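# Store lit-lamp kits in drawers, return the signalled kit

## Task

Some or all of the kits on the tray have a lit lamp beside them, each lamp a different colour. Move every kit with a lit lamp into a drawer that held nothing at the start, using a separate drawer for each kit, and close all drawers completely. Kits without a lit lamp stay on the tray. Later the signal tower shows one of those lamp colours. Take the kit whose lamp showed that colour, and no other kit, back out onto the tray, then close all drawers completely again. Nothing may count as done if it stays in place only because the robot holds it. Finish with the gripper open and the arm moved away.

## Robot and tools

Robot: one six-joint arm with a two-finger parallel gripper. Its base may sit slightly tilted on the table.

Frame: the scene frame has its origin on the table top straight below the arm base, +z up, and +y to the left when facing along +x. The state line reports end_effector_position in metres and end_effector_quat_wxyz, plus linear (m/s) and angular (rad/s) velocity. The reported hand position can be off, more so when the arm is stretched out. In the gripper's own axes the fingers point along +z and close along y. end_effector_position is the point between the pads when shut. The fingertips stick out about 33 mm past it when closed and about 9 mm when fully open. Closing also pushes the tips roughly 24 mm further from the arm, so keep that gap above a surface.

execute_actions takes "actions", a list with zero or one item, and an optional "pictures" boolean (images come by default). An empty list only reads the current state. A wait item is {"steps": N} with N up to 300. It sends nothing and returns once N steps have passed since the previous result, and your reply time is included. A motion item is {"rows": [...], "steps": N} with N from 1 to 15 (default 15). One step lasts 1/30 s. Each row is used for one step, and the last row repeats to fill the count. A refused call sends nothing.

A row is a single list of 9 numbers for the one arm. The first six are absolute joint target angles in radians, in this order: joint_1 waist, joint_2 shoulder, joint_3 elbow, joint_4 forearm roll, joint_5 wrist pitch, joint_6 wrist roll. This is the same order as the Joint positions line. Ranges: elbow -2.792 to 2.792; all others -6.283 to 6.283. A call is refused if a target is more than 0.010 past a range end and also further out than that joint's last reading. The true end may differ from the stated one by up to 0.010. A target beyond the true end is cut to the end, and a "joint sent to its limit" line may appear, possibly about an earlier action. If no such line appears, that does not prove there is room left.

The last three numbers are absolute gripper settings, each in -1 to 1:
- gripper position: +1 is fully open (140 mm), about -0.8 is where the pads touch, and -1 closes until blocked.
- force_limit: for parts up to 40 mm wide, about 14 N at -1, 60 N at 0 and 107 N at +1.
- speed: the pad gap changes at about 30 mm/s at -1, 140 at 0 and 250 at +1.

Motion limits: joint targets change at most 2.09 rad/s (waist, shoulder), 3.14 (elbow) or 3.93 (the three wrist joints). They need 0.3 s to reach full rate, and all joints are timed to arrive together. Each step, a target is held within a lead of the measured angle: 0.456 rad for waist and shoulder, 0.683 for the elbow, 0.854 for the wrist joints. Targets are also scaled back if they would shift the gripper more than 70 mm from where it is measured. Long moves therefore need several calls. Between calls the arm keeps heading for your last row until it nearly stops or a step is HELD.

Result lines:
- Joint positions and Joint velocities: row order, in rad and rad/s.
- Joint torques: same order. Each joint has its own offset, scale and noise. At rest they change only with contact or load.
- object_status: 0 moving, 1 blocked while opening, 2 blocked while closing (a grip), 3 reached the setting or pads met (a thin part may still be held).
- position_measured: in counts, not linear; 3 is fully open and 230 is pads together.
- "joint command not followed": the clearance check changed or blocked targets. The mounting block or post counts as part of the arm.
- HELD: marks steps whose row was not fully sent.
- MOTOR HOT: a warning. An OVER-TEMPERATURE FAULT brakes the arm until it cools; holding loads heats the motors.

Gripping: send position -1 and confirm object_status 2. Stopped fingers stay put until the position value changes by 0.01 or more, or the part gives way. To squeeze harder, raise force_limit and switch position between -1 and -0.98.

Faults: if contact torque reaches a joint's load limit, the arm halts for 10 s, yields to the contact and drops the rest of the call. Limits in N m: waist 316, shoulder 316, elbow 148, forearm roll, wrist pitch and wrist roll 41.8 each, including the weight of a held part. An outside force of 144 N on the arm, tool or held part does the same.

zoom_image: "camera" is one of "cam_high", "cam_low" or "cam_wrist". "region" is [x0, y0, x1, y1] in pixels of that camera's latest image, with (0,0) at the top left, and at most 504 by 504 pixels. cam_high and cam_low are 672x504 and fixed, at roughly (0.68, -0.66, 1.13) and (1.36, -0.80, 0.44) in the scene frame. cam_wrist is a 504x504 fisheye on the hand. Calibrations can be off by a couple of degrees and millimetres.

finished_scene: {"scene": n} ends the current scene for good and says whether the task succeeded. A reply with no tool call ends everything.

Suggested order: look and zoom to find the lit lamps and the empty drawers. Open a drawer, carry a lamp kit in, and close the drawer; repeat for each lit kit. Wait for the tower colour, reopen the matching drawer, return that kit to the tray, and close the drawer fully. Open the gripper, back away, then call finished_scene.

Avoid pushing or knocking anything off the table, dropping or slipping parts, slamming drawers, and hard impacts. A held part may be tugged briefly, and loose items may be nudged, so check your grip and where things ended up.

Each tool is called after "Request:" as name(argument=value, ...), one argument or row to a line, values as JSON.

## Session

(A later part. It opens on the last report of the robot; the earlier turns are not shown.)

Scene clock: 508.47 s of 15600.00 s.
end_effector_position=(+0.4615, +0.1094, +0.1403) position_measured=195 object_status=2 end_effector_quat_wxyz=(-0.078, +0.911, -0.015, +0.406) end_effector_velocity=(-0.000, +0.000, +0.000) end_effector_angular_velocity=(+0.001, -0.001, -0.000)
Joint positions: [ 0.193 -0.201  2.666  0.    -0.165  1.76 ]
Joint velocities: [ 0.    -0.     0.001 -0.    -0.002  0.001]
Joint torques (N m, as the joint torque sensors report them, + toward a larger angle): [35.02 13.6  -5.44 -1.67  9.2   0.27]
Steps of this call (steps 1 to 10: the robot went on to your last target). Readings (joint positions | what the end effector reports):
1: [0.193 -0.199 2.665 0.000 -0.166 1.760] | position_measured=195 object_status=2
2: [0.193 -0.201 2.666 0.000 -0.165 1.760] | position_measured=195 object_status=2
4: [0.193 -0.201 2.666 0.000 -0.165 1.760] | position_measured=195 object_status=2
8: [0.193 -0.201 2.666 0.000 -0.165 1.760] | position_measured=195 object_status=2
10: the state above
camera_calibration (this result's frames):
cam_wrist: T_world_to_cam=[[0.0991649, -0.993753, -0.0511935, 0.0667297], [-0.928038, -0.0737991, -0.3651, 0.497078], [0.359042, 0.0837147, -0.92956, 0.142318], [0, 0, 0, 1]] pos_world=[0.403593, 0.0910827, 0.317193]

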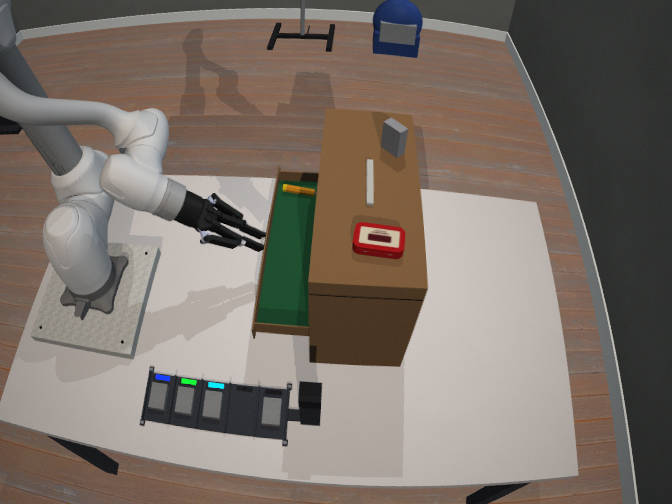

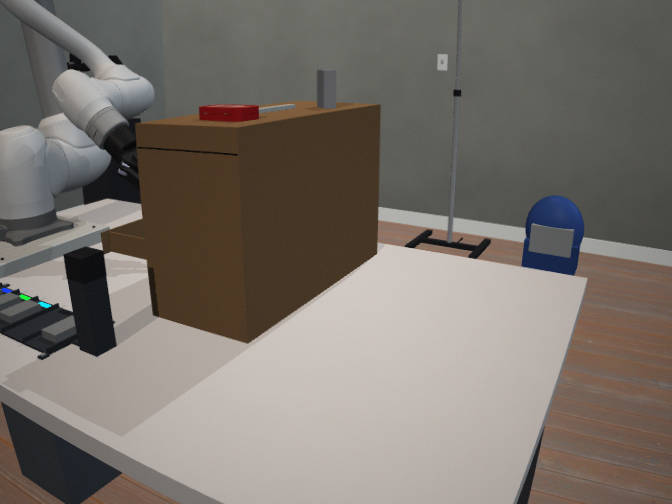

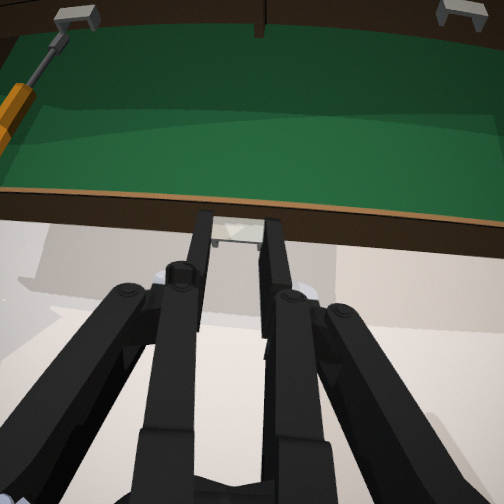

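Request:
execute_actions(
  actions=[
    {"rows":[[0.190,-0.201,2.666,0,-0.165,1.76,-1,0.3,-0.3],[0.190,-0.201,2.666,0,-0.165,1.76,-1,0.3,-0.3],[0.184,-0.161,2.638,0,-0.176,1.76,-1,0.3,-0.3],[0.184,-0.161,2.638,0,-0.176,1.76,-1,0.3,-0.3],[0.184,-0.161,2.638,0,-0.176,1.76,-1,0.3,-0.3],[0.179,-0.122,2.609,0,-0.187,1.755,-1,0.3,-0.3],[0.179,-0.122,2.609,0,-0.187,1.755,-1,0.3,-0.3],[0.179,-0.122,2.609,0,-0.187,1.755,-1,0.3,-0.3],[0.172,-0.077,2.572,0,-0.194,1.75,-1,0.3,-0.3],[0.172,-0.077,2.572,0,-0.194,1.75,-1,0.3,-0.3],[0.172,-0.077,2.572,0,-0.194,1.75,-1,0.3,-0.3],[0.167,-0.033,2.533,0,-0.2,1.75,-1,0.3,-0.3]],"steps":15},
  ],
  pictures=false,
)

Request:
execute_actions(
  actions=[
    {"rows":[[0.161,0.007,2.493,0,-0.2,1.745,-1,0.3,-0.3],[0.161,0.007,2.493,0,-0.2,1.745,-1,0.3,-0.3],[0.161,0.007,2.493,0,-0.2,1.745,-1,0.3,-0.3],[0.158,0.03,2.469,0,-0.199,1.74,-1,0.3,-0.3],[0.158,0.03,2.469,0,-0.199,1.74,-1,0.3,-0.3],[0.158,0.03,2.469,0,-0.199,1.74,-1,0.3,-0.3],[0.157,0.042,2.457,0,-0.199,1.74,-1,0.3,-0.3],[0.157,0.042,2.457,0,-0.199,1.74,-1,0.3,-0.3],[0.157,0.042,2.457,0,-0.199,1.74,-1,0.3,-0.3],[0.1565,0.046,2.4526,0,-0.199,1.74,-1,0.3,-0.3]],"steps":15},
  ],
  pictures=false,
)

Scene clock: 517.03 s of 15600.00 s.
end_effector_position=(+0.5451, +0.1093, +0.1411) position_measured=195 object_status=2 end_effector_quat_wxyz=(-0.071, +0.911, -0.021, +0.407) end_effector_velocity=(+0.198, +0.004, -0.000) end_effector_angular_velocity=(+0.002, -0.006, -0.043)
Joint positions: [ 0.168 -0.043  2.542 -0.    -0.198  1.75 ]
Joint velocities: [-0.041  0.34  -0.302  0.003 -0.045 -0.002]
Joint torques (N m, as the joint torque sensors report them, + toward a larger angle): [  5.63 -30.05  -5.77   1.86   3.84   0.3 ]
Steps of this call (steps 1 to 15: the robot went on to your last target; steps 16 to 90: nothing new was sent; then 5.07 s passed at rest; steps 91 to 105: all 15 steps of this action). Readings (joint positions | what the end effector reports):
91: [0.193 -0.201 2.666 -0.000 -0.165 1.760] | position_measured=195 object_status=2
92: [0.192 -0.201 2.666 -0.000 -0.165 1.760] | position_measured=195 object_status=2
94: [0.190 -0.198 2.664 -0.000 -0.165 1.760] | position_measured=195 object_status=2
98: [0.182 -0.143 2.625 -0.000 -0.181 1.759] | position_measured=195 object_status=2
105: the state above

Scene clock: 517.53 s of 15600.00 s.
end_effector_position=(+0.6015, +0.1099, +0.1417) position_measured=195 object_status=2 end_effector_quat_wxyz=(-0.067, +0.910, -0.022, +0.408) end_effector_velocity=(+0.001, +0.001, +0.000) end_effector_angular_velocity=(+0.001, -0.001, +0.000)
Joint positions: [ 0.157  0.046  2.453 -0.    -0.199  1.74 ]
Joint velocities: [ 0.001  0.001 -0.002  0.    -0.001  0.   ]
Joint torques (N m, as the joint torque sensors report them, + toward a larger angle): [ -9.57 -28.1  -28.06   4.    -2.03   0.38]
Steps of this call (steps 1 to 15: all 15 steps of this action). Readings (joint positions | what the end effector reports):
1: [0.167 -0.035 2.535 -0.000 -0.200 1.750] | position_measured=195 object_status=2
2: [0.166 -0.029 2.529 -0.000 -0.200 1.750] | position_measured=195 object_status=2
4: [0.163 -0.003 2.503 -0.000 -0.200 1.746] | position_measured=195 object_status=2
8: [0.158 0.033 2.466 -0.000 -0.199 1.740] | position_measured=195 object_status=2
15: the state above

Request:
execute_actions(
  actions=[
    {"rows":[[0.157,0.046,2.4526,0,-0.199,1.74,-0.1,0.3,0],[0.157,0.046,2.4526,0,-0.199,1.74,-0.1,0.3,0],[0.157,0.046,2.4526,0,-0.199,1.74,-0.1,0.3,0],[0.157,0.046,2.4526,0,-0.199,1.74,-0.1,0.3,0],[0.157,0.046,2.4526,0,-0.199,1.74,-0.1,0.3,0],[0.157,0.046,2.4526,0,-0.199,1.74,-0.1,0.3,0],[0.157,0.046,2.4526,0,-0.199,1.74,-0.1,0.3,0],[0.157,0.046,2.4526,0,-0.199,1.74,-0.1,0.3,0],[0.157,0.046,2.4526,0,-0.199,1.74,-0.1,0.3,0],[0.157,0.0495,2.4494,0,-0.199,1.74,-0.1,0.3,0]],"steps":15},
  ],
)

Scene clock: 522.10 s of 15600.00 s.
end_effector_position=(+0.6035, +0.1104, +0.1415) position_measured=141 object_status=3 end_effector_quat_wxyz=(-0.067, +0.910, -0.022, +0.407) end_effector_velocity=(-0.000, +0.000, -0.001) end_effector_angular_velocity=(+0.000, +0.002, +0.000)
Joint positions: [ 0.157  0.049  2.449  0.    -0.199  1.74 ]
Joint velocities: [ 0.001  0.    -0.     0.     0.002  0.   ]
Joint torques (N m, as the joint torque sensors report them, + toward a larger angle): [  0.6  -29.78 -29.98   2.53  -2.45  -0.03]
Steps of this call (steps 1 to 15: the robot went on to your last target; steps 16 to 90: nothing new was sent; then 1.07 s passed at rest; steps 91 to 105: all 15 steps of this action). Readings (joint positions | what the end effector reports):
91: [0.156 0.046 2.453 0.000 -0.199 1.740] | position_measured=195 object_status=0
92: [0.156 0.046 2.453 0.000 -0.199 1.740] | position_measured=195 object_status=0
94: [0.156 0.046 2.453 0.000 -0.199 1.740] | position_measured=178 object_status=0
98: [0.157 0.046 2.453 0.000 -0.199 1.740] | position_measured=147 object_status=0
105: the state above
camera_calibration (this result's frames):
cam_wrist: T_world_to_cam=[[0.0764832, -0.996402, -0.03652, 0.0655199], [-0.928856, -0.0578879, -0.365889, 0.62822], [0.362459, 0.0619063, -0.929942, 0.092789], [0, 0, 0, 1]] pos_world=[0.544882, 0.0959062, 0.31854]

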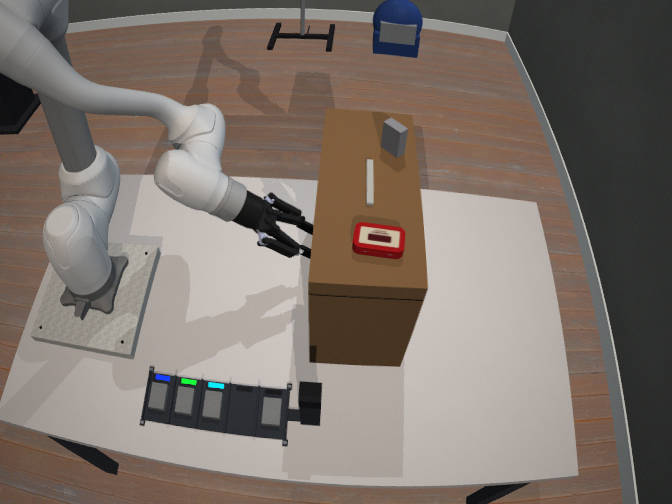

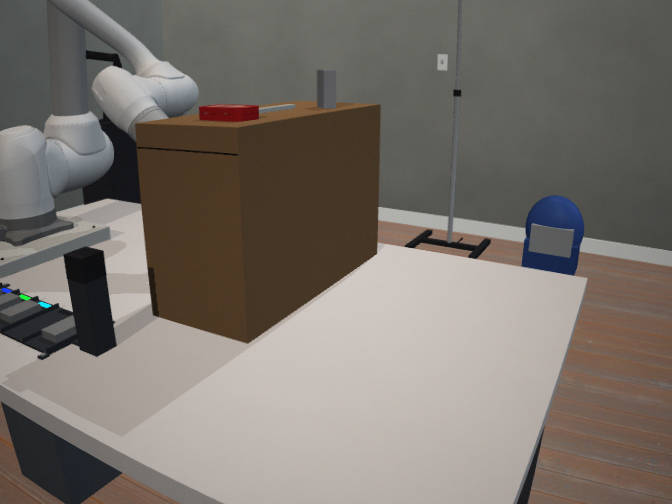

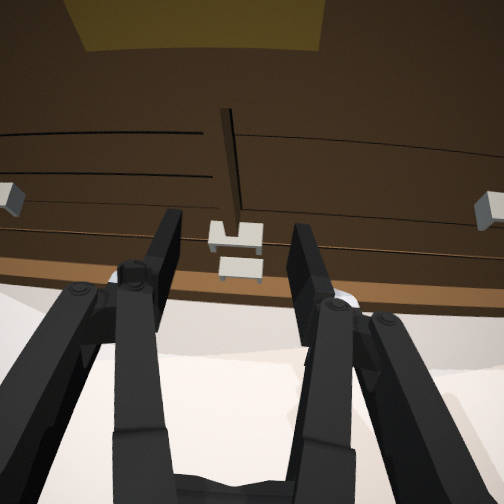

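Request:
execute_actions(
  actions=[
    {"rows":[[0.157,0.052,2.447,0,-0.199,1.74,-0.1,0.3,0],[0.157,0.052,2.447,0,-0.199,1.74,-0.1,0.3,0],[0.157,0.052,2.447,0,-0.199,1.74,-0.1,0.3,0],[0.157,0.052,2.447,0,-0.199,1.74,-0.1,0.3,0],[0.157,0.052,2.447,0,-0.199,1.74,-0.1,0.3,0],[0.157,0.052,2.447,0,-0.199,1.74,-0.1,0.3,0],[0.157,0.052,2.447,0,-0.199,1.74,-0.1,0.3,0],[0.157,0.0545,2.4447,0,-0.199,1.74,-0.1,0.3,0]],"steps":15},
  ],
  pictures=false,
)

Scene clock: 526.20 s of 15600.00 s.
end_effector_position=(+0.6064, +0.1108, +0.1412) position_measured=141 object_status=3 end_effector_quat_wxyz=(-0.067, +0.911, -0.022, +0.407) end_effector_velocity=(+0.000, -0.000, +0.000) end_effector_angular_velocity=(+0.000, -0.001, -0.000)
Joint positions: [ 0.157  0.054  2.445 -0.    -0.199  1.74 ]
Joint velocities: [-0. -0. -0.  0.  0. -0.]
Joint torques (N m, as the joint torque sensors report them, + toward a larger angle): [  6.26 -19.11 -36.47   1.54  -3.31  -0.14]
Steps of this call (steps 1 to 15: the robot went on to your last target; steps 16 to 90: nothing new was sent; then 0.60 s passed at rest; steps 91 to 105: all 15 steps of this action). Readings (joint positions | what the end effector reports):
91: [0.157 0.050 2.449 -0.000 -0.199 1.740] | position_measured=141 object_status=3
92: [0.157 0.051 2.448 -0.000 -0.199 1.740] | position_measured=141 object_status=3
94: [0.157 0.052 2.447 -0.000 -0.199 1.740] | position_measured=141 object_status=3
98: [0.157 0.052 2.447 -0.000 -0.199 1.740] | position_measured=141 object_status=3
105: the state above

Request:
execute_actions(
  actions=[
    {"rows":[[0.164,-0.02,2.514,0,-0.196,1.74,-0.1,0.3,0],[0.164,-0.02,2.514,0,-0.196,1.74,-0.1,0.3,0],[0.164,-0.02,2.514,0,-0.196,1.74,-0.1,0.3,0],[0.164,-0.02,2.514,0,-0.196,1.74,-0.1,0.3,0],[0.164,0.103,2.555,0,-0.358,1.74,-0.1,0.3,0],[0.164,0.103,2.555,0,-0.358,1.74,-0.1,0.3,0],[0.164,0.103,2.555,0,-0.358,1.74,-0.1,0.3,0],[0.164,0.103,2.555,0,-0.358,1.74,-0.1,0.3,0],[0.164,0.103,2.555,0,-0.358,1.74,-0.1,0.3,0],[0.164,0.103,2.555,0,-0.358,1.74,-0.1,0.3,0],[0.164,0.103,2.555,0,-0.358,1.74,-0.1,0.3,0],[0.1575,0.1555,2.4867,0,-0.342,1.74,-0.1,0.3,0]],"steps":15},
  ],
  pictures=false,
)

Request:
execute_actions(
  actions=[
    {"steps":10},
  ],
)

Scene clock: 533.10 s of 15600.00 s.
end_effector_position=(+0.5748, +0.1100, +0.0853) position_measured=141 object_status=3 end_effector_quat_wxyz=(-0.067, +0.913, -0.020, +0.402) end_effector_velocity=(+0.401, +0.016, +0.005) end_effector_angular_velocity=(+0.006, -0.038, -0.062)
Joint positions: [ 0.161  0.131  2.53  -0.    -0.349  1.74 ]
Joint velocities: [-0.062  0.523 -0.658  0.     0.095 -0.   ]
Joint torques (N m, as the joint torque sensors report them, + toward a larger angle): [ -2.72 -60.67 -48.48   4.94  -4.5    0.06]
Steps of this call (steps 1 to 15: the robot went on to your last target; steps 16 to 90: nothing new was sent; then 3.40 s passed at rest; steps 91 to 105: all 15 steps of this action). Readings (joint positions | what the end effector reports):
91: [0.157 0.054 2.445 -0.000 -0.199 1.740] | position_measured=141 object_status=3
92: [0.157 0.052 2.447 -0.000 -0.199 1.740] | position_measured=141 object_status=3
94: [0.160 0.024 2.472 -0.000 -0.199 1.740] | position_measured=141 object_status=3
98: [0.164 -0.017 2.535 -0.000 -0.240 1.740] | position_measured=141 object_status=3
105: the state above

Scene clock: 533.43 s of 15600.00 s.
end_effector_position=(+0.6019, +0.1113, +0.0915) position_measured=141 object_status=3 end_effector_quat_wxyz=(-0.067, +0.911, -0.022, +0.407) end_effector_velocity=(-0.000, -0.001, -0.000) end_effector_angular_velocity=(-0.001, +0.001, -0.002)
Joint positions: [ 0.158  0.155  2.487 -0.    -0.342  1.74 ]
Joint velocities: [-0.002  0.     0.    -0.     0.001 -0.   ]
Joint torques (N m, as the joint torque sensors report them, + toward a larger angle): [ -1.67 -38.52 -22.3    2.17  -2.03   0.13]
Steps of this call (steps 1 to 10: the robot went on to your last target). Readings (joint positions | what the end effector reports):
1: [0.159 0.145 2.507 -0.000 -0.346 1.740] | position_measured=141 object_status=3
2: [0.158 0.153 2.491 -0.000 -0.343 1.740] | position_measured=141 object_status=3
4: [0.158 0.155 2.487 -0.000 -0.342 1.740] | position_measured=141 object_status=3
8: [0.158 0.155 2.487 -0.000 -0.342 1.740] | position_measured=141 object_status=3
10: the state above
camera_calibration (this result's frames):
cam_wrist: T_world_to_cam=[[0.0772297, -0.996347, -0.0364322, 0.0642558], [-0.928894, -0.05863, -0.365675, 0.608505], [0.362203, 0.0620826, -0.930029, 0.0469689], [0, 0, 0, 1]] pos_world=[0.543262, 0.0967817, 0.268538]

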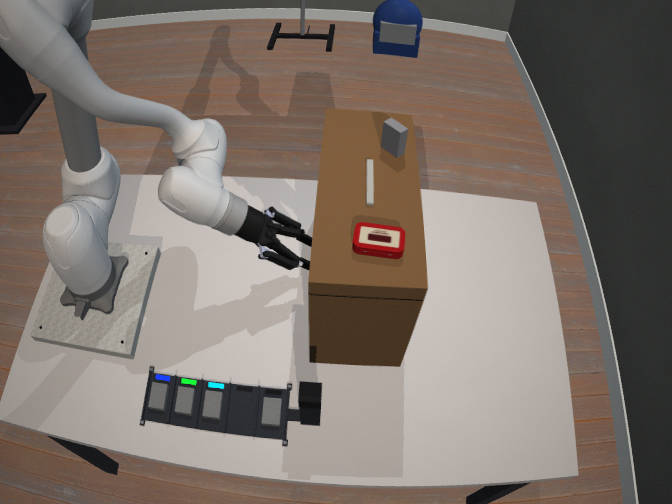

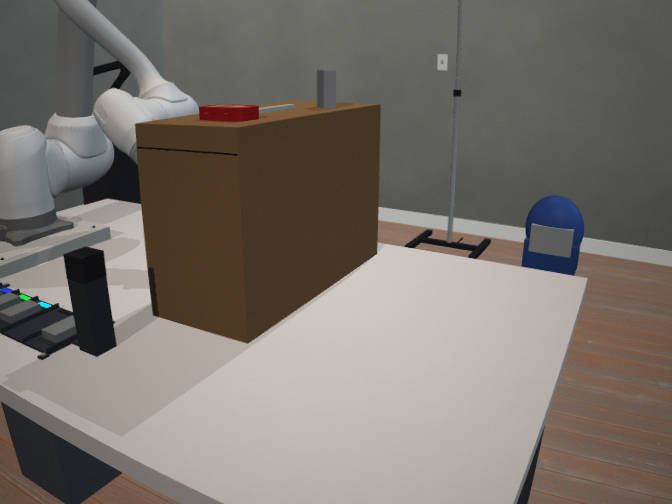

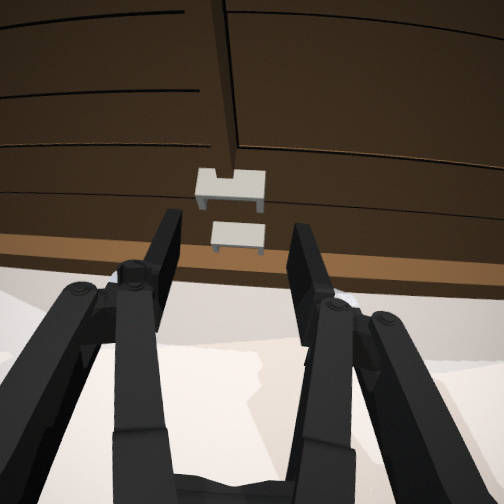

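Same appearance. y slightly high; use q1 .155. Grip and pull.

Request:
execute_actions(
  actions=[
    {"rows":[[0.155,0.1555,2.4867,0,-0.342,1.74,-1,0.3,-0.2]],"steps":15},
  ],
  pictures=false,
)

Request:
execute_actions(
  actions=[
    {"steps":15},
  ],
  pictures=false,
)

Request:
execute_actions(
  actions=[
    {"rows":[[0.158,0.13,2.52,0,-0.35,1.745,-1,0.3,-0.2],[0.158,0.13,2.52,0,-0.35,1.745,-1,0.3,-0.2],[0.158,0.13,2.52,0,-0.35,1.745,-1,0.3,-0.2],[0.158,0.13,2.52,0,-0.35,1.745,-1,0.3,-0.2],[0.162,0.103,2.555,0,-0.358,1.75,-1,0.3,-0.2],[0.162,0.103,2.555,0,-0.358,1.75,-1,0.3,-0.2],[0.162,0.103,2.555,0,-0.358,1.75,-1,0.3,-0.2],[0.169,0.06,2.605,0,-0.365,1.75,-1,0.3,-0.2],[0.169,0.06,2.605,0,-0.365,1.75,-1,0.3,-0.2],[0.169,0.06,2.605,0,-0.365,1.75,-1,0.3,-0.2],[0.169,0.06,2.605,0,-0.365,1.75,-1,0.3,-0.2],[0.177,0.017,2.653,0,-0.37,1.755,-1,0.3,-0.2]],"steps":15},
  ],
)

Scene clock: 539.53 s of 15600.00 s.
end_effector_position=(+0.6020, +0.1097, +0.0913) position_measured=196 object_status=0 end_effector_quat_wxyz=(-0.067, +0.911, -0.023, +0.407) end_effector_velocity=(+0.000, +0.000, +0.001) end_effector_angular_velocity=(-0.000, -0.001, +0.000)
Joint positions: [ 0.155  0.156  2.487  0.    -0.342  1.74 ]
Joint velocities: [ 0.    -0.001 -0.     0.     0.    -0.   ]
Joint torques (N m, as the joint torque sensors report them, + toward a larger angle): [ -5.68 -35.76 -27.14   2.93  -2.83  -0.03]
Steps of this call (steps 1 to 30: the robot went on to your last target; steps 31 to 90: nothing new was sent; then 2.60 s passed at rest; steps 91 to 105: all 15 steps of this action). Readings (joint positions | what the end effector reports):
91: [0.157 0.156 2.487 0.000 -0.342 1.740] | position_measured=141 object_status=0
92: [0.156 0.156 2.487 0.000 -0.342 1.740] | position_measured=143 object_status=0
94: [0.155 0.156 2.487 0.000 -0.342 1.740] | position_measured=156 object_status=0
98: [0.155 0.156 2.487 0.000 -0.342 1.740] | position_measured=182 object_status=0
105: the state above

Scene clock: 540.03 s of 15600.00 s.
end_effector_position=(+0.6021, +0.1097, +0.0914) position_measured=196 object_status=2 end_effector_quat_wxyz=(-0.067, +0.911, -0.023, +0.407) end_effector_velocity=(+0.000, -0.001, +0.000) end_effector_angular_velocity=(-0.000, -0.001, -0.001)
Joint positions: [ 0.155  0.156  2.487  0.    -0.342  1.74 ]
Joint velocities: [-0.001 -0.001 -0.     0.     0.    -0.   ]
Joint torques (N m, as the joint torque sensors report them, + toward a larger angle): [ -3.95 -35.63 -28.68   2.9   -3.59   0.03]
Steps of this call (steps 1 to 15: the robot went on to your last target). Readings (joint positions | what the end effector reports):
1: [0.155 0.156 2.487 0.000 -0.342 1.740] | position_measured=196 object_status=2
2: [0.155 0.156 2.487 0.000 -0.342 1.740] | position_measured=196 object_status=2
4: [0.155 0.156 2.487 0.000 -0.342 1.740] | position_measured=196 object_status=2
8: [0.155 0.156 2.487 0.000 -0.342 1.740] | position_measured=196 object_status=2
15: the state above
The arm was judged still, so your last target was given up. Only a new action makes it travel on or press farther. Fingers that are still opening or closing keep moving.

Scene clock: 540.53 s of 15600.00 s.
end_effector_position=(+0.5093, +0.1083, +0.0910) position_measured=197 object_status=2 end_effector_quat_wxyz=(-0.073, +0.911, -0.020, +0.406) end_effector_velocity=(-0.254, +0.000, -0.008) end_effector_angular_velocity=(+0.035, +0.007, +0.038)
Joint positions: [ 0.175  0.029  2.64   0.    -0.369  1.753]
Joint velocities: [ 0.07  -0.363  0.41   0.001 -0.045  0.048]
Joint torques (N m, as the joint torque sensors report them, + toward a larger angle): [ -2.01  -6.44 -29.3    1.88  -0.76   0.29]
Steps of this call (steps 1 to 15: all 15 steps of this action). Readings (joint positions | what the end effector reports):
1: [0.155 0.155 2.487 0.000 -0.342 1.740] | position_measured=196 object_status=2
2: [0.155 0.153 2.490 0.000 -0.343 1.740] | position_measured=196 object_status=2
4: [0.157 0.134 2.514 0.000 -0.348 1.744] | position_measured=197 object_status=2
8: [0.161 0.108 2.549 0.000 -0.357 1.749] | position_measured=197 object_status=2
15: the state above
camera_calibration (this result's frames):
cam_wrist: T_world_to_cam=[[0.0853498, -0.995273, -0.0463364, 0.0651066], [-0.928832, -0.0626514, -0.365164, 0.522578], [0.360535, 0.0742054, -0.929789, 0.0797034], [0, 0, 0, 1]] pos_world=[0.451095, 0.0916247, 0.267951]

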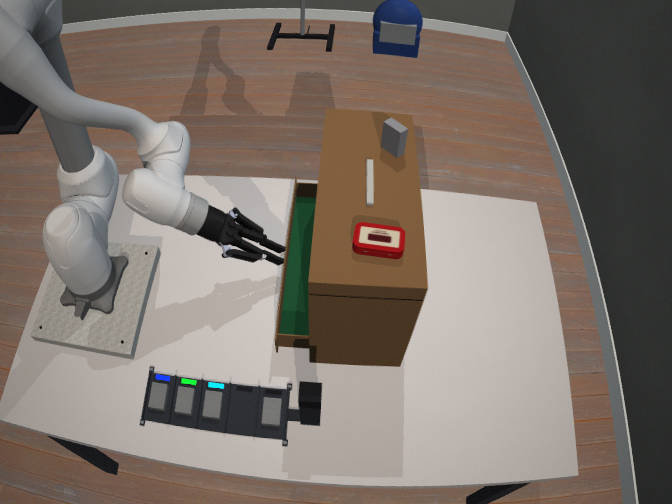

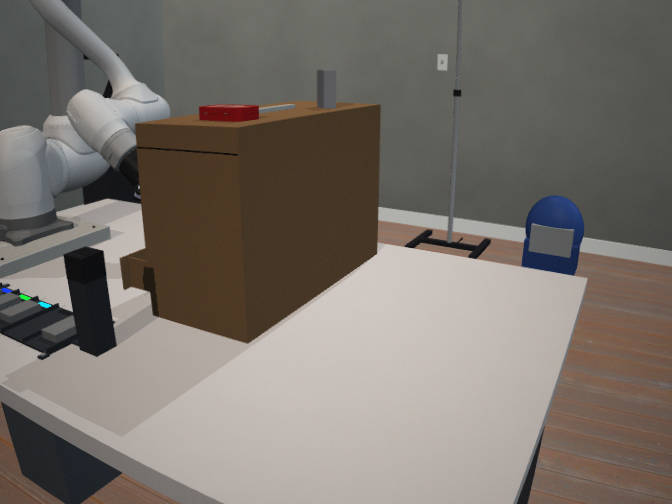

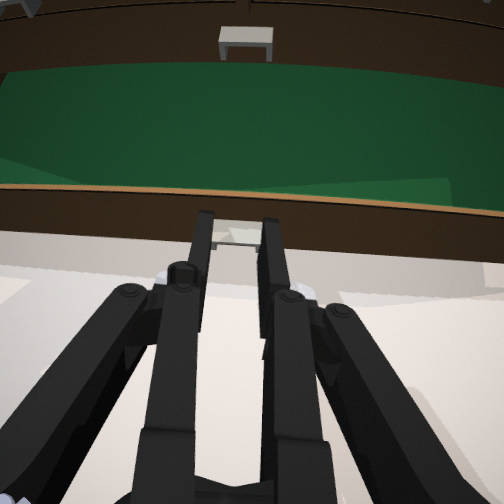

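Request:
execute_actions(
  actions=[
    {"rows":[[0.183,-0.015,2.684,0,-0.37,1.76,-1,0.3,-0.2],[0.183,-0.015,2.684,0,-0.37,1.76,-1,0.3,-0.2],[0.183,-0.015,2.684,0,-0.37,1.76,-1,0.3,-0.2],[0.183,-0.015,2.684,0,-0.37,1.76,-1,0.3,-0.2],[0.183,-0.015,2.684,0,-0.37,1.76,-1,0.3,-0.2],[0.189,-0.046,2.7145,0,-0.369,1.76,-1,0.3,-0.2]],"steps":15},
  ],
)

Scene clock: 545.57 s of 15600.00 s.
end_effector_position=(+0.4625, +0.1084, +0.0905) position_measured=197 object_status=2 end_effector_quat_wxyz=(-0.078, +0.910, -0.017, +0.406) end_effector_velocity=(+0.000, -0.001, +0.000) end_effector_angular_velocity=(+0.001, +0.000, -0.002)
Joint positions: [ 0.189 -0.046  2.714  0.    -0.369  1.76 ]
Joint velocities: [-0.001 -0.001 -0.     0.001  0.001  0.001]
Joint torques (N m, as the joint torque sensors report them, + toward a larger angle): [ 21.25  -5.15 -11.95  -4.08   4.04   0.14]
Steps of this call (steps 1 to 30: the robot went on to your last target; steps 31 to 90: nothing new was sent; then 1.53 s passed at rest; steps 91 to 105: all 15 steps of this action). Readings (joint positions | what the end effector reports):
91: [0.177 0.017 2.653 0.000 -0.370 1.755] | position_measured=197 object_status=2
92: [0.178 0.014 2.656 0.000 -0.370 1.755] | position_measured=197 object_status=2
94: [0.182 -0.007 2.677 0.000 -0.370 1.759] | position_measured=197 object_status=2
98: [0.185 -0.028 2.696 0.000 -0.370 1.760] | position_measured=197 object_status=2
105: the state above
camera_calibration (this result's frames):
cam_wrist: T_world_to_cam=[[0.0952569, -0.994135, -0.051211, 0.0648575], [-0.92812, -0.070097, -0.365623, 0.479424], [0.359889, 0.0823581, -0.929353, 0.0955395], [0, 0, 0, 1]] pos_world=[0.404401, 0.0902148, 0.2674]

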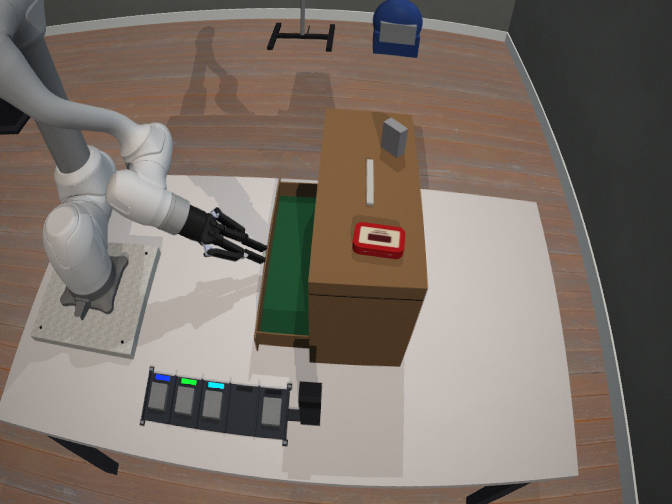

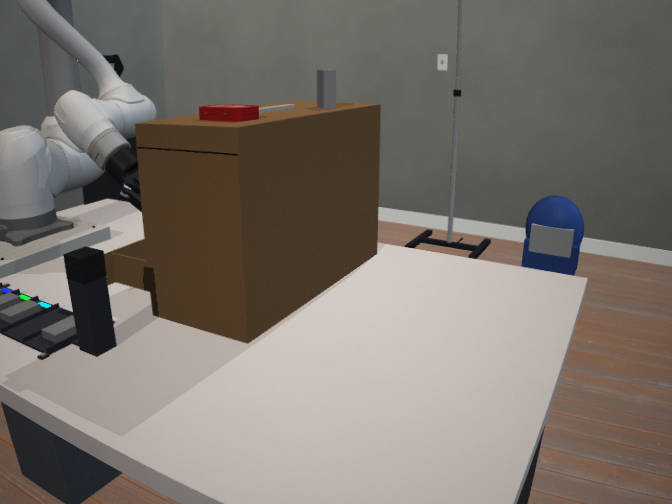

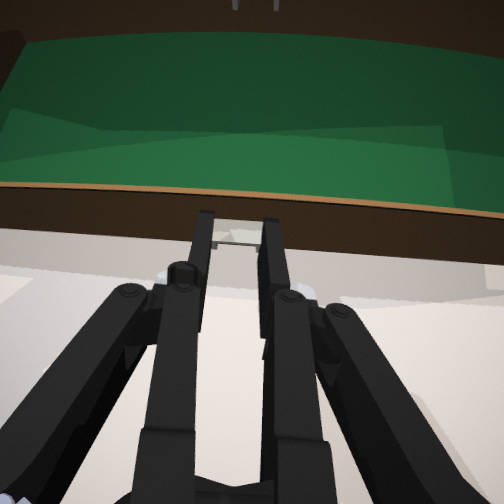

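Request:
execute_actions(
  actions=[
    {"rows":[[0.186,-0.046,2.7145,0,-0.369,1.76,-0.1,0.3,0],[0.186,-0.046,2.7145,0,-0.369,1.76,-0.1,0.3,0],[0.186,-0.046,2.7145,0,-0.369,1.76,-0.1,0.3,0],[0.186,-0.046,2.7145,0,-0.369,1.76,-0.1,0.3,0],[0.186,-0.046,2.7145,0,-0.369,1.76,-0.1,0.3,0],[0.186,-0.046,2.7145,0,-0.369,1.76,-0.1,0.3,0],[0.186,-0.046,2.7145,0,-0.369,1.76,-0.1,0.3,0],[0.186,-0.046,2.7145,0,-0.369,1.76,-0.1,0.3,0],[0.186,-0.28,2.70,0,-0.12,1.76,-0.1,0.3,0]],"steps":15},
  ],
  pictures=false,
)

Request:
execute_actions(
  actions=[
    {"rows":[[0.186,-0.45,2.6,0,0.15,1.76,-0.25,0.5,0],[0.186,-0.45,2.6,0,0.15,1.76,-0.25,0.5,0],[0.186,-0.45,2.6,0,0.15,1.76,-0.25,0.5,0],[0.186,-0.45,2.6,0,0.15,1.76,-0.25,0.5,0],[0.186,-0.45,2.6,0,0.15,1.76,-0.25,0.5,0],[0.186,-0.45,2.6,0,0.15,1.76,-0.25,0.5,0],[-0.668,-0.184,2.056,0,1.27,2.419,-0.25,0.5,0]],"steps":15},
  ],
  pictures=false,
)

Request:
execute_actions(
  actions=[
    {"steps":25},
  ],
  pictures=false,
)

Request:
execute_actions(
  actions=[
    {"rows":[[-0.668,0.111,2.1586,0,0.872,2.419,-0.25,0.5,0]],"steps":15},
  ],
  pictures=false,
)

Request:
execute_actions(
  actions=[
    {"steps":10},
  ],
)

Scene clock: 558.43 s of 15600.00 s.
end_effector_position=(+0.4488, +0.1044, +0.1208) position_measured=141 object_status=3 end_effector_quat_wxyz=(-0.077, +0.910, -0.018, +0.406) end_effector_velocity=(-0.139, -0.025, +0.278) end_effector_angular_velocity=(+0.003, -0.029, +0.001)
Joint positions: [ 0.186 -0.175  2.707 -0.    -0.232  1.76 ]
Joint velocities: [ 0.001 -1.171 -0.072  0.     1.214 -0.001]
Joint torques (N m, as the joint torque sensors report them, + toward a larger angle): [  2.98 -20.34 -24.05   2.46  -1.93   0.1 ]
Steps of this call (steps 1 to 15: the robot went on to your last target; steps 16 to 90: nothing new was sent; then 9.37 s passed at rest; steps 91 to 105: all 15 steps of this action). Readings (joint positions | what the end effector reports):
91: [0.189 -0.046 2.715 0.000 -0.369 1.760] | position_measured=197 object_status=0
92: [0.188 -0.046 2.715 -0.000 -0.369 1.760] | position_measured=197 object_status=0
94: [0.187 -0.046 2.715 -0.001 -0.368 1.760] | position_measured=180 object_status=0
98: [0.186 -0.046 2.715 -0.001 -0.369 1.760] | position_measured=149 object_status=0
105: the state above

Scene clock: 558.93 s of 15600.00 s.
end_effector_position=(+0.4699, +0.0221, +0.2547) position_measured=160 object_status=3 end_effector_quat_wxyz=(-0.070, +0.926, -0.210, +0.306) end_effector_velocity=(-0.002, -0.441, +0.001) end_effector_angular_velocity=(+0.636, +1.411, -1.726)
Joint positions: [ 0.01  -0.378  2.396  0.     0.494  1.992]
Joint velocities: [-0.936  0.461 -0.81   0.     1.745  1.01 ]
Joint torques (N m, as the joint torque sensors report them, + toward a larger angle): [  3.02 -17.9  -35.19   3.62  -1.37   0.15]
Steps of this call (steps 1 to 15: all 15 steps of this action). Readings (joint positions | what the end effector reports):
1: [0.186 -0.211 2.704 -0.000 -0.194 1.760] | position_measured=141 object_status=0
2: [0.186 -0.245 2.702 -0.000 -0.156 1.760] | position_measured=144 object_status=0
4: [0.186 -0.318 2.685 -0.000 -0.054 1.760] | position_measured=158 object_status=0
8: [0.184 -0.430 2.608 0.000 0.128 1.763] | position_measured=160 object_status=0
15: the state above

Scene clock: 559.77 s of 15600.00 s.
end_effector_position=(+0.3421, -0.2475, +0.2950) position_measured=160 object_status=3 end_effector_quat_wxyz=(-0.008, +0.716, -0.698, -0.003) end_effector_velocity=(-0.001, +0.001, -0.000) end_effector_angular_velocity=(+0.004, +0.004, -0.002)
Joint positions: [-0.668 -0.184  2.056  0.     1.27   2.419]
Joint velocities: [-0.001  0.    -0.     0.     0.005  0.002]
Joint torques (N m, as the joint torque sensors report them, + toward a larger angle): [ -0.19 -23.85 -39.18   4.4    0.01   0.  ]
Steps of this call (steps 1 to 25: the robot went on to your last target). Readings (joint positions | what the end effector reports):
1: [-0.021 -0.364 2.370 0.000 0.552 2.025] | position_measured=160 object_status=3
2: [-0.053 -0.350 2.345 0.000 0.608 2.055] | position_measured=160 object_status=3
4: [-0.116 -0.325 2.302 0.000 0.707 2.109] | position_measured=160 object_status=3
8: [-0.244 -0.286 2.234 0.000 0.863 2.195] | position_measured=160 object_status=3
25: the state above

Scene clock: 560.27 s of 15600.00 s.
end_effector_position=(+0.4007, -0.2928, +0.1141) position_measured=160 object_status=3 end_effector_quat_wxyz=(-0.008, +0.716, -0.698, -0.003) end_effector_velocity=(+0.039, -0.030, -0.220) end_effector_angular_velocity=(-0.001, -0.001, -0.004)
Joint positions: [-0.668  0.101  2.155 -0.     0.886  2.419]
Joint velocities: [-0.003  0.342  0.116 -0.001 -0.459  0.002]
Joint torques (N m, as the joint torque sensors report them, + toward a larger angle): [  4.88 -79.64 -39.87   4.49   0.47   0.09]
Steps of this call (steps 1 to 15: all 15 steps of this action). Readings (joint positions | what the end effector reports):
1: [-0.668 -0.184 2.056 0.000 1.270 2.419] | position_measured=160 object_status=3
2: [-0.668 -0.181 2.057 0.000 1.267 2.419] | position_measured=160 object_status=3
4: [-0.668 -0.154 2.069 0.000 1.228 2.419] | position_measured=160 object_status=3
8: [-0.668 -0.055 2.102 0.000 1.096 2.419] | position_measured=160 object_status=3
15: the state above

Scene clock: 560.60 s of 15600.00 s.
end_effector_position=(+0.4021, -0.2939, +0.1077) position_measured=160 object_status=3 end_effector_quat_wxyz=(-0.008, +0.716, -0.698, -0.002) end_effector_velocity=(-0.000, -0.000, -0.000) end_effector_angular_velocity=(+0.000, +0.000, -0.000)
Joint positions: [-0.668  0.111  2.159 -0.     0.872  2.419]
Joint velocities: [-0.     0.001 -0.    -0.    -0.     0.   ]
Joint torques (N m, as the joint torque sensors report them, + toward a larger angle): [ -0.73 -45.05 -31.68   3.59   0.15   0.14]
Steps of this call (steps 1 to 10: the robot went on to your last target). Readings (joint positions | what the end effector reports):
1: [-0.668 0.109 2.158 -0.000 0.876 2.419] | position_measured=160 object_status=3
2: [-0.668 0.111 2.159 -0.000 0.873 2.419] | position_measured=160 object_status=3
4: [-0.668 0.111 2.159 -0.000 0.872 2.419] | position_measured=160 object_status=3
8: [-0.668 0.111 2.159 -0.000 0.872 2.419] | position_measured=160 object_status=3
10: the state above
camera_calibration (this result's frames):
cam_wrist: T_world_to_cam=[[-0.989574, -0.143429, 0.0131193, 0.350916], [-0.120593, 0.874918, 0.469016, 0.264574], [-0.0787489, 0.462544, -0.883092, 0.449537], [0, 0, 0, 1]] pos_world=[0.414563, -0.38908, 0.26829]

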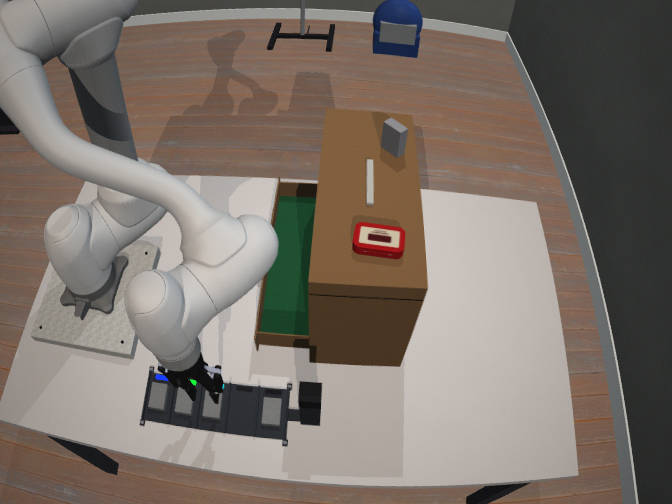

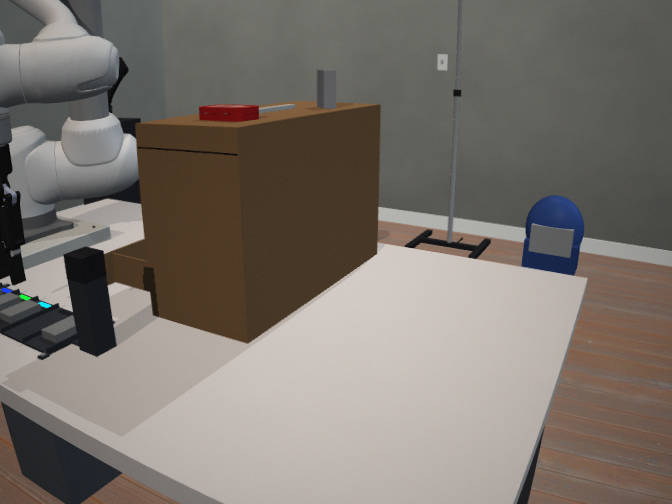

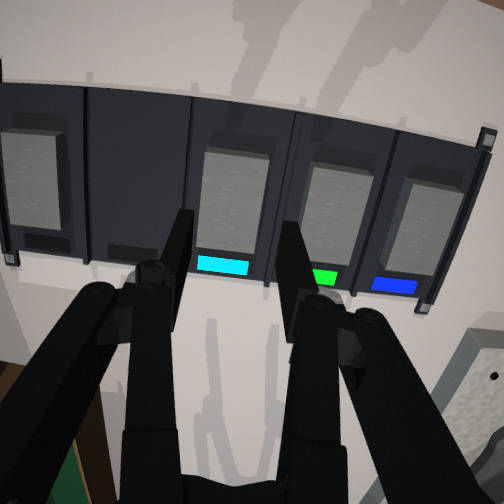

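Request:
execute_actions(
  actions=[
    {"rows":[[-0.681,0.126,2.14,0,0.876,2.526,-0.25,0.5,0],[-0.681,0.126,2.14,0,0.876,2.526,-0.25,0.5,0],[-0.681,0.126,2.14,0,0.876,2.526,-0.25,0.5,0],[-0.681,0.126,2.14,0,0.876,2.526,-0.25,0.5,0],[-0.681,0.126,2.14,0,0.876,2.526,-0.25,0.5,0],[-0.681,0.126,2.14,0,0.876,2.526,-0.25,0.5,0],[-0.681,0.173,2.168,0,0.80,2.526,-0.25,0.5,0]],"steps":15},
  ],
)

Scene clock: 570.17 s of 15600.00 s.
end_effector_position=(+0.4072, -0.3060, +0.0725) position_measured=160 object_status=3 end_effector_quat_wxyz=(+0.008, -0.673, +0.740, +0.003) end_effector_velocity=(+0.000, -0.001, +0.001) end_effector_angular_velocity=(-0.002, -0.002, -0.000)
Joint positions: [-0.681  0.173  2.168  0.     0.8    2.526]
Joint velocities: [-0.    -0.002 -0.    -0.    -0.001 -0.   ]
Joint torques (N m, as the joint torque sensors report them, + toward a larger angle): [  0.17 -48.57 -28.72   3.3    0.01   0.24]
Steps of this call (steps 1 to 30: the robot went on to your last target; steps 31 to 90: nothing new was sent; then 6.07 s passed at rest; steps 91 to 105: all 15 steps of this action). Readings (joint positions | what the end effector reports):
91: [-0.668 0.111 2.159 -0.000 0.872 2.419] | position_measured=160 object_status=3
92: [-0.668 0.112 2.158 -0.000 0.872 2.425] | position_measured=160 object_status=3
94: [-0.674 0.119 2.149 -0.000 0.874 2.475] | position_measured=160 object_status=3
98: [-0.681 0.129 2.142 0.000 0.872 2.526] | position_measured=160 object_status=3
105: the state above
camera_calibration (this result's frames):
cam_wrist: T_world_to_cam=[[-0.99961, -0.0238701, 0.014467, 0.395249], [-0.0142773, 0.882643, 0.469827, 0.25129], [-0.023984, 0.469438, -0.88264, 0.404159], [0, 0, 0, 1]] pos_world=[0.408376, -0.402092, 0.232946]

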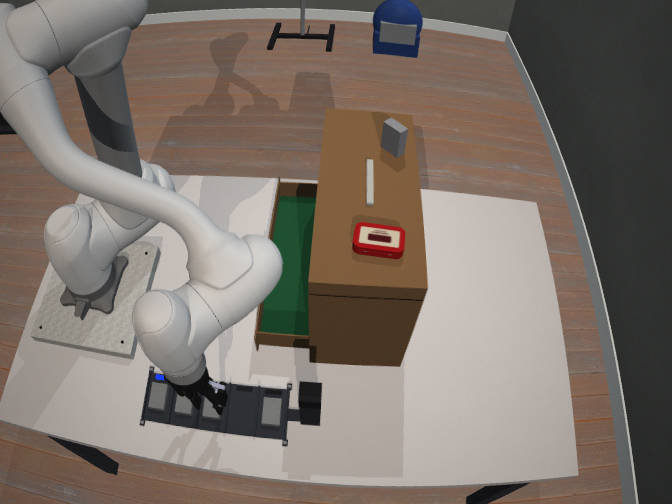

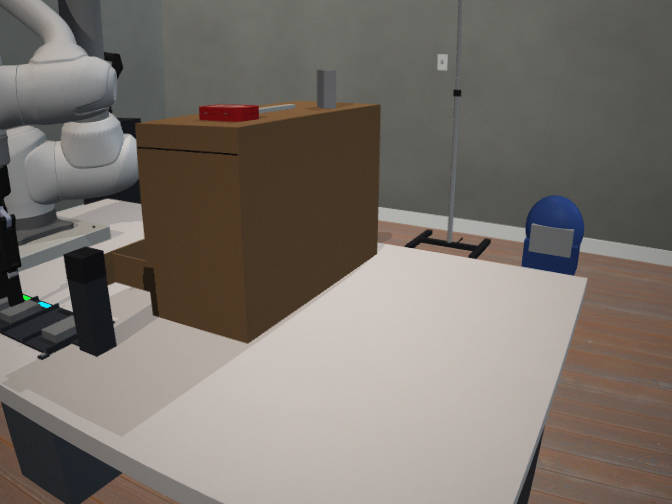

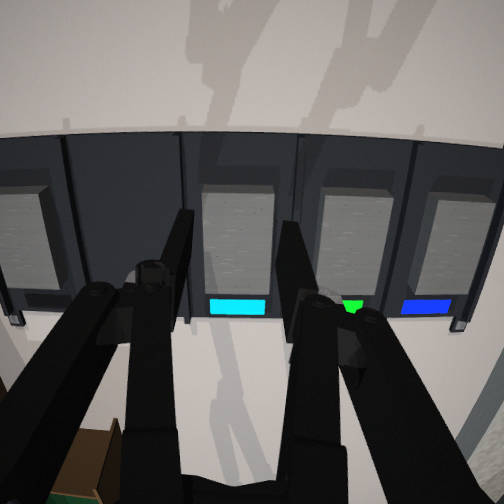

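Request:
execute_actions(
  actions=[
    {"rows":[[-0.693,0.18,2.159,0,0.802,2.514,-0.25,0.5,0],[-0.693,0.18,2.159,0,0.802,2.514,-0.25,0.5,0],[-0.693,0.18,2.159,0,0.802,2.514,-0.25,0.5,0],[-0.693,0.18,2.159,0,0.802,2.514,-0.25,0.5,0],[-0.693,0.18,2.159,0,0.802,2.514,-0.25,0.5,0],[-0.693,0.2,2.171,0,0.77,2.514,-0.25,0.5,0],[-0.693,0.2,2.171,0,0.77,2.514,-0.25,0.5,0],[-0.693,0.2,2.171,0,0.77,2.514,-0.25,0.5,0],[-0.693,0.2,2.171,0,0.77,2.514,-0.25,0.5,0],[-0.693,0.213,2.178,0,0.7505,2.514,-0.25,0.5,0]],"steps":15},
  ],
)

Scene clock: 576.00 s of 15600.00 s.
end_effector_position=(+0.4069, -0.3134, +0.0481) position_measured=160 object_status=3 end_effector_quat_wxyz=(+0.008, -0.673, +0.740, +0.003) end_effector_velocity=(+0.001, -0.002, +0.000) end_effector_angular_velocity=(-0.004, -0.005, -0.001)
Joint positions: [-0.693  0.213  2.178 -0.     0.751  2.514]
Joint velocities: [-0.    -0.    -0.    -0.    -0.006  0.001]
Joint torques (N m, as the joint torque sensors report them, + toward a larger angle): [ -0.03 -51.2  -27.4    3.15   0.31   0.22]
Steps of this call (steps 1 to 15: the robot went on to your last target; steps 16 to 90: nothing new was sent; then 2.33 s passed at rest; steps 91 to 105: all 15 steps of this action). Readings (joint positions | what the end effector reports):
91: [-0.681 0.173 2.168 -0.000 0.800 2.526] | position_measured=160 object_status=3
92: [-0.684 0.175 2.166 -0.000 0.800 2.523] | position_measured=160 object_status=3
94: [-0.692 0.180 2.159 -0.000 0.801 2.515] | position_measured=160 object_status=3
98: [-0.693 0.191 2.166 -0.000 0.784 2.514] | position_measured=160 object_status=3
105: the state above
camera_calibration (this result's frames):
cam_wrist: T_world_to_cam=[[-0.999603, -0.023984, 0.0148063, 0.395078], [-0.0142158, 0.88259, 0.469929, 0.269216], [-0.0243386, 0.469532, -0.88258, 0.386322], [0, 0, 0, 1]] pos_world=[0.408151, -0.409523, 0.208598]

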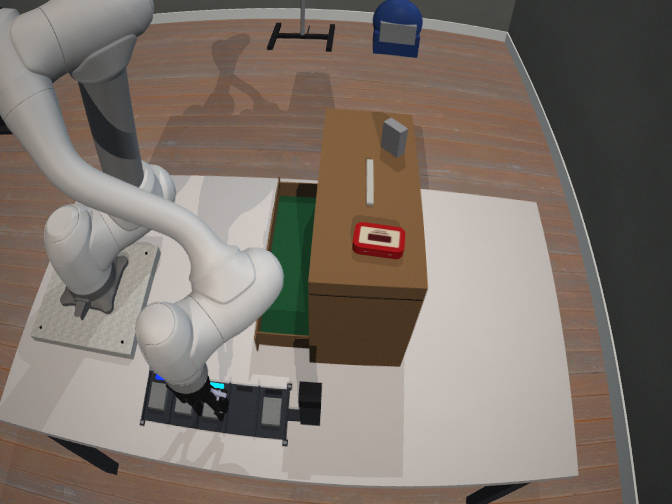

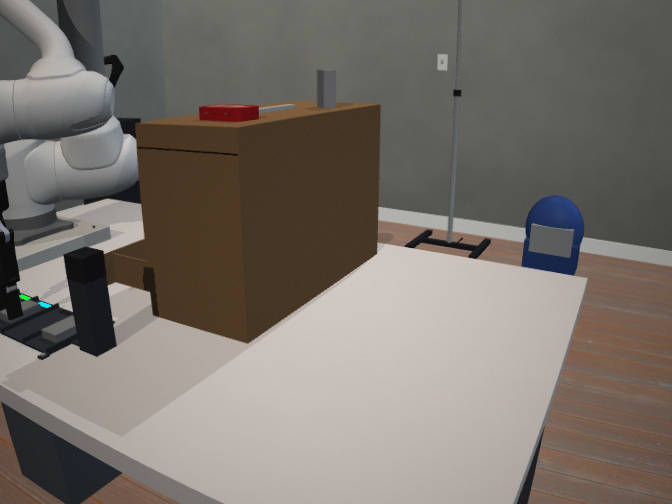

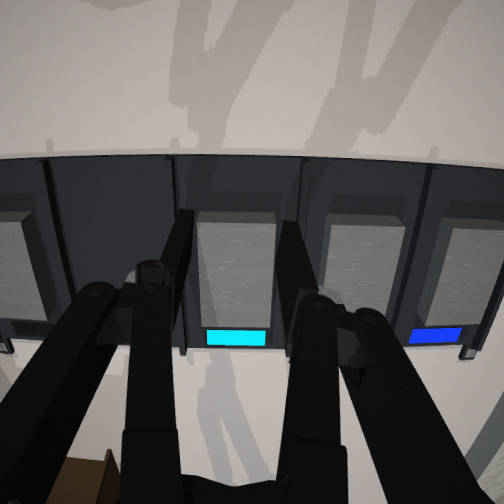

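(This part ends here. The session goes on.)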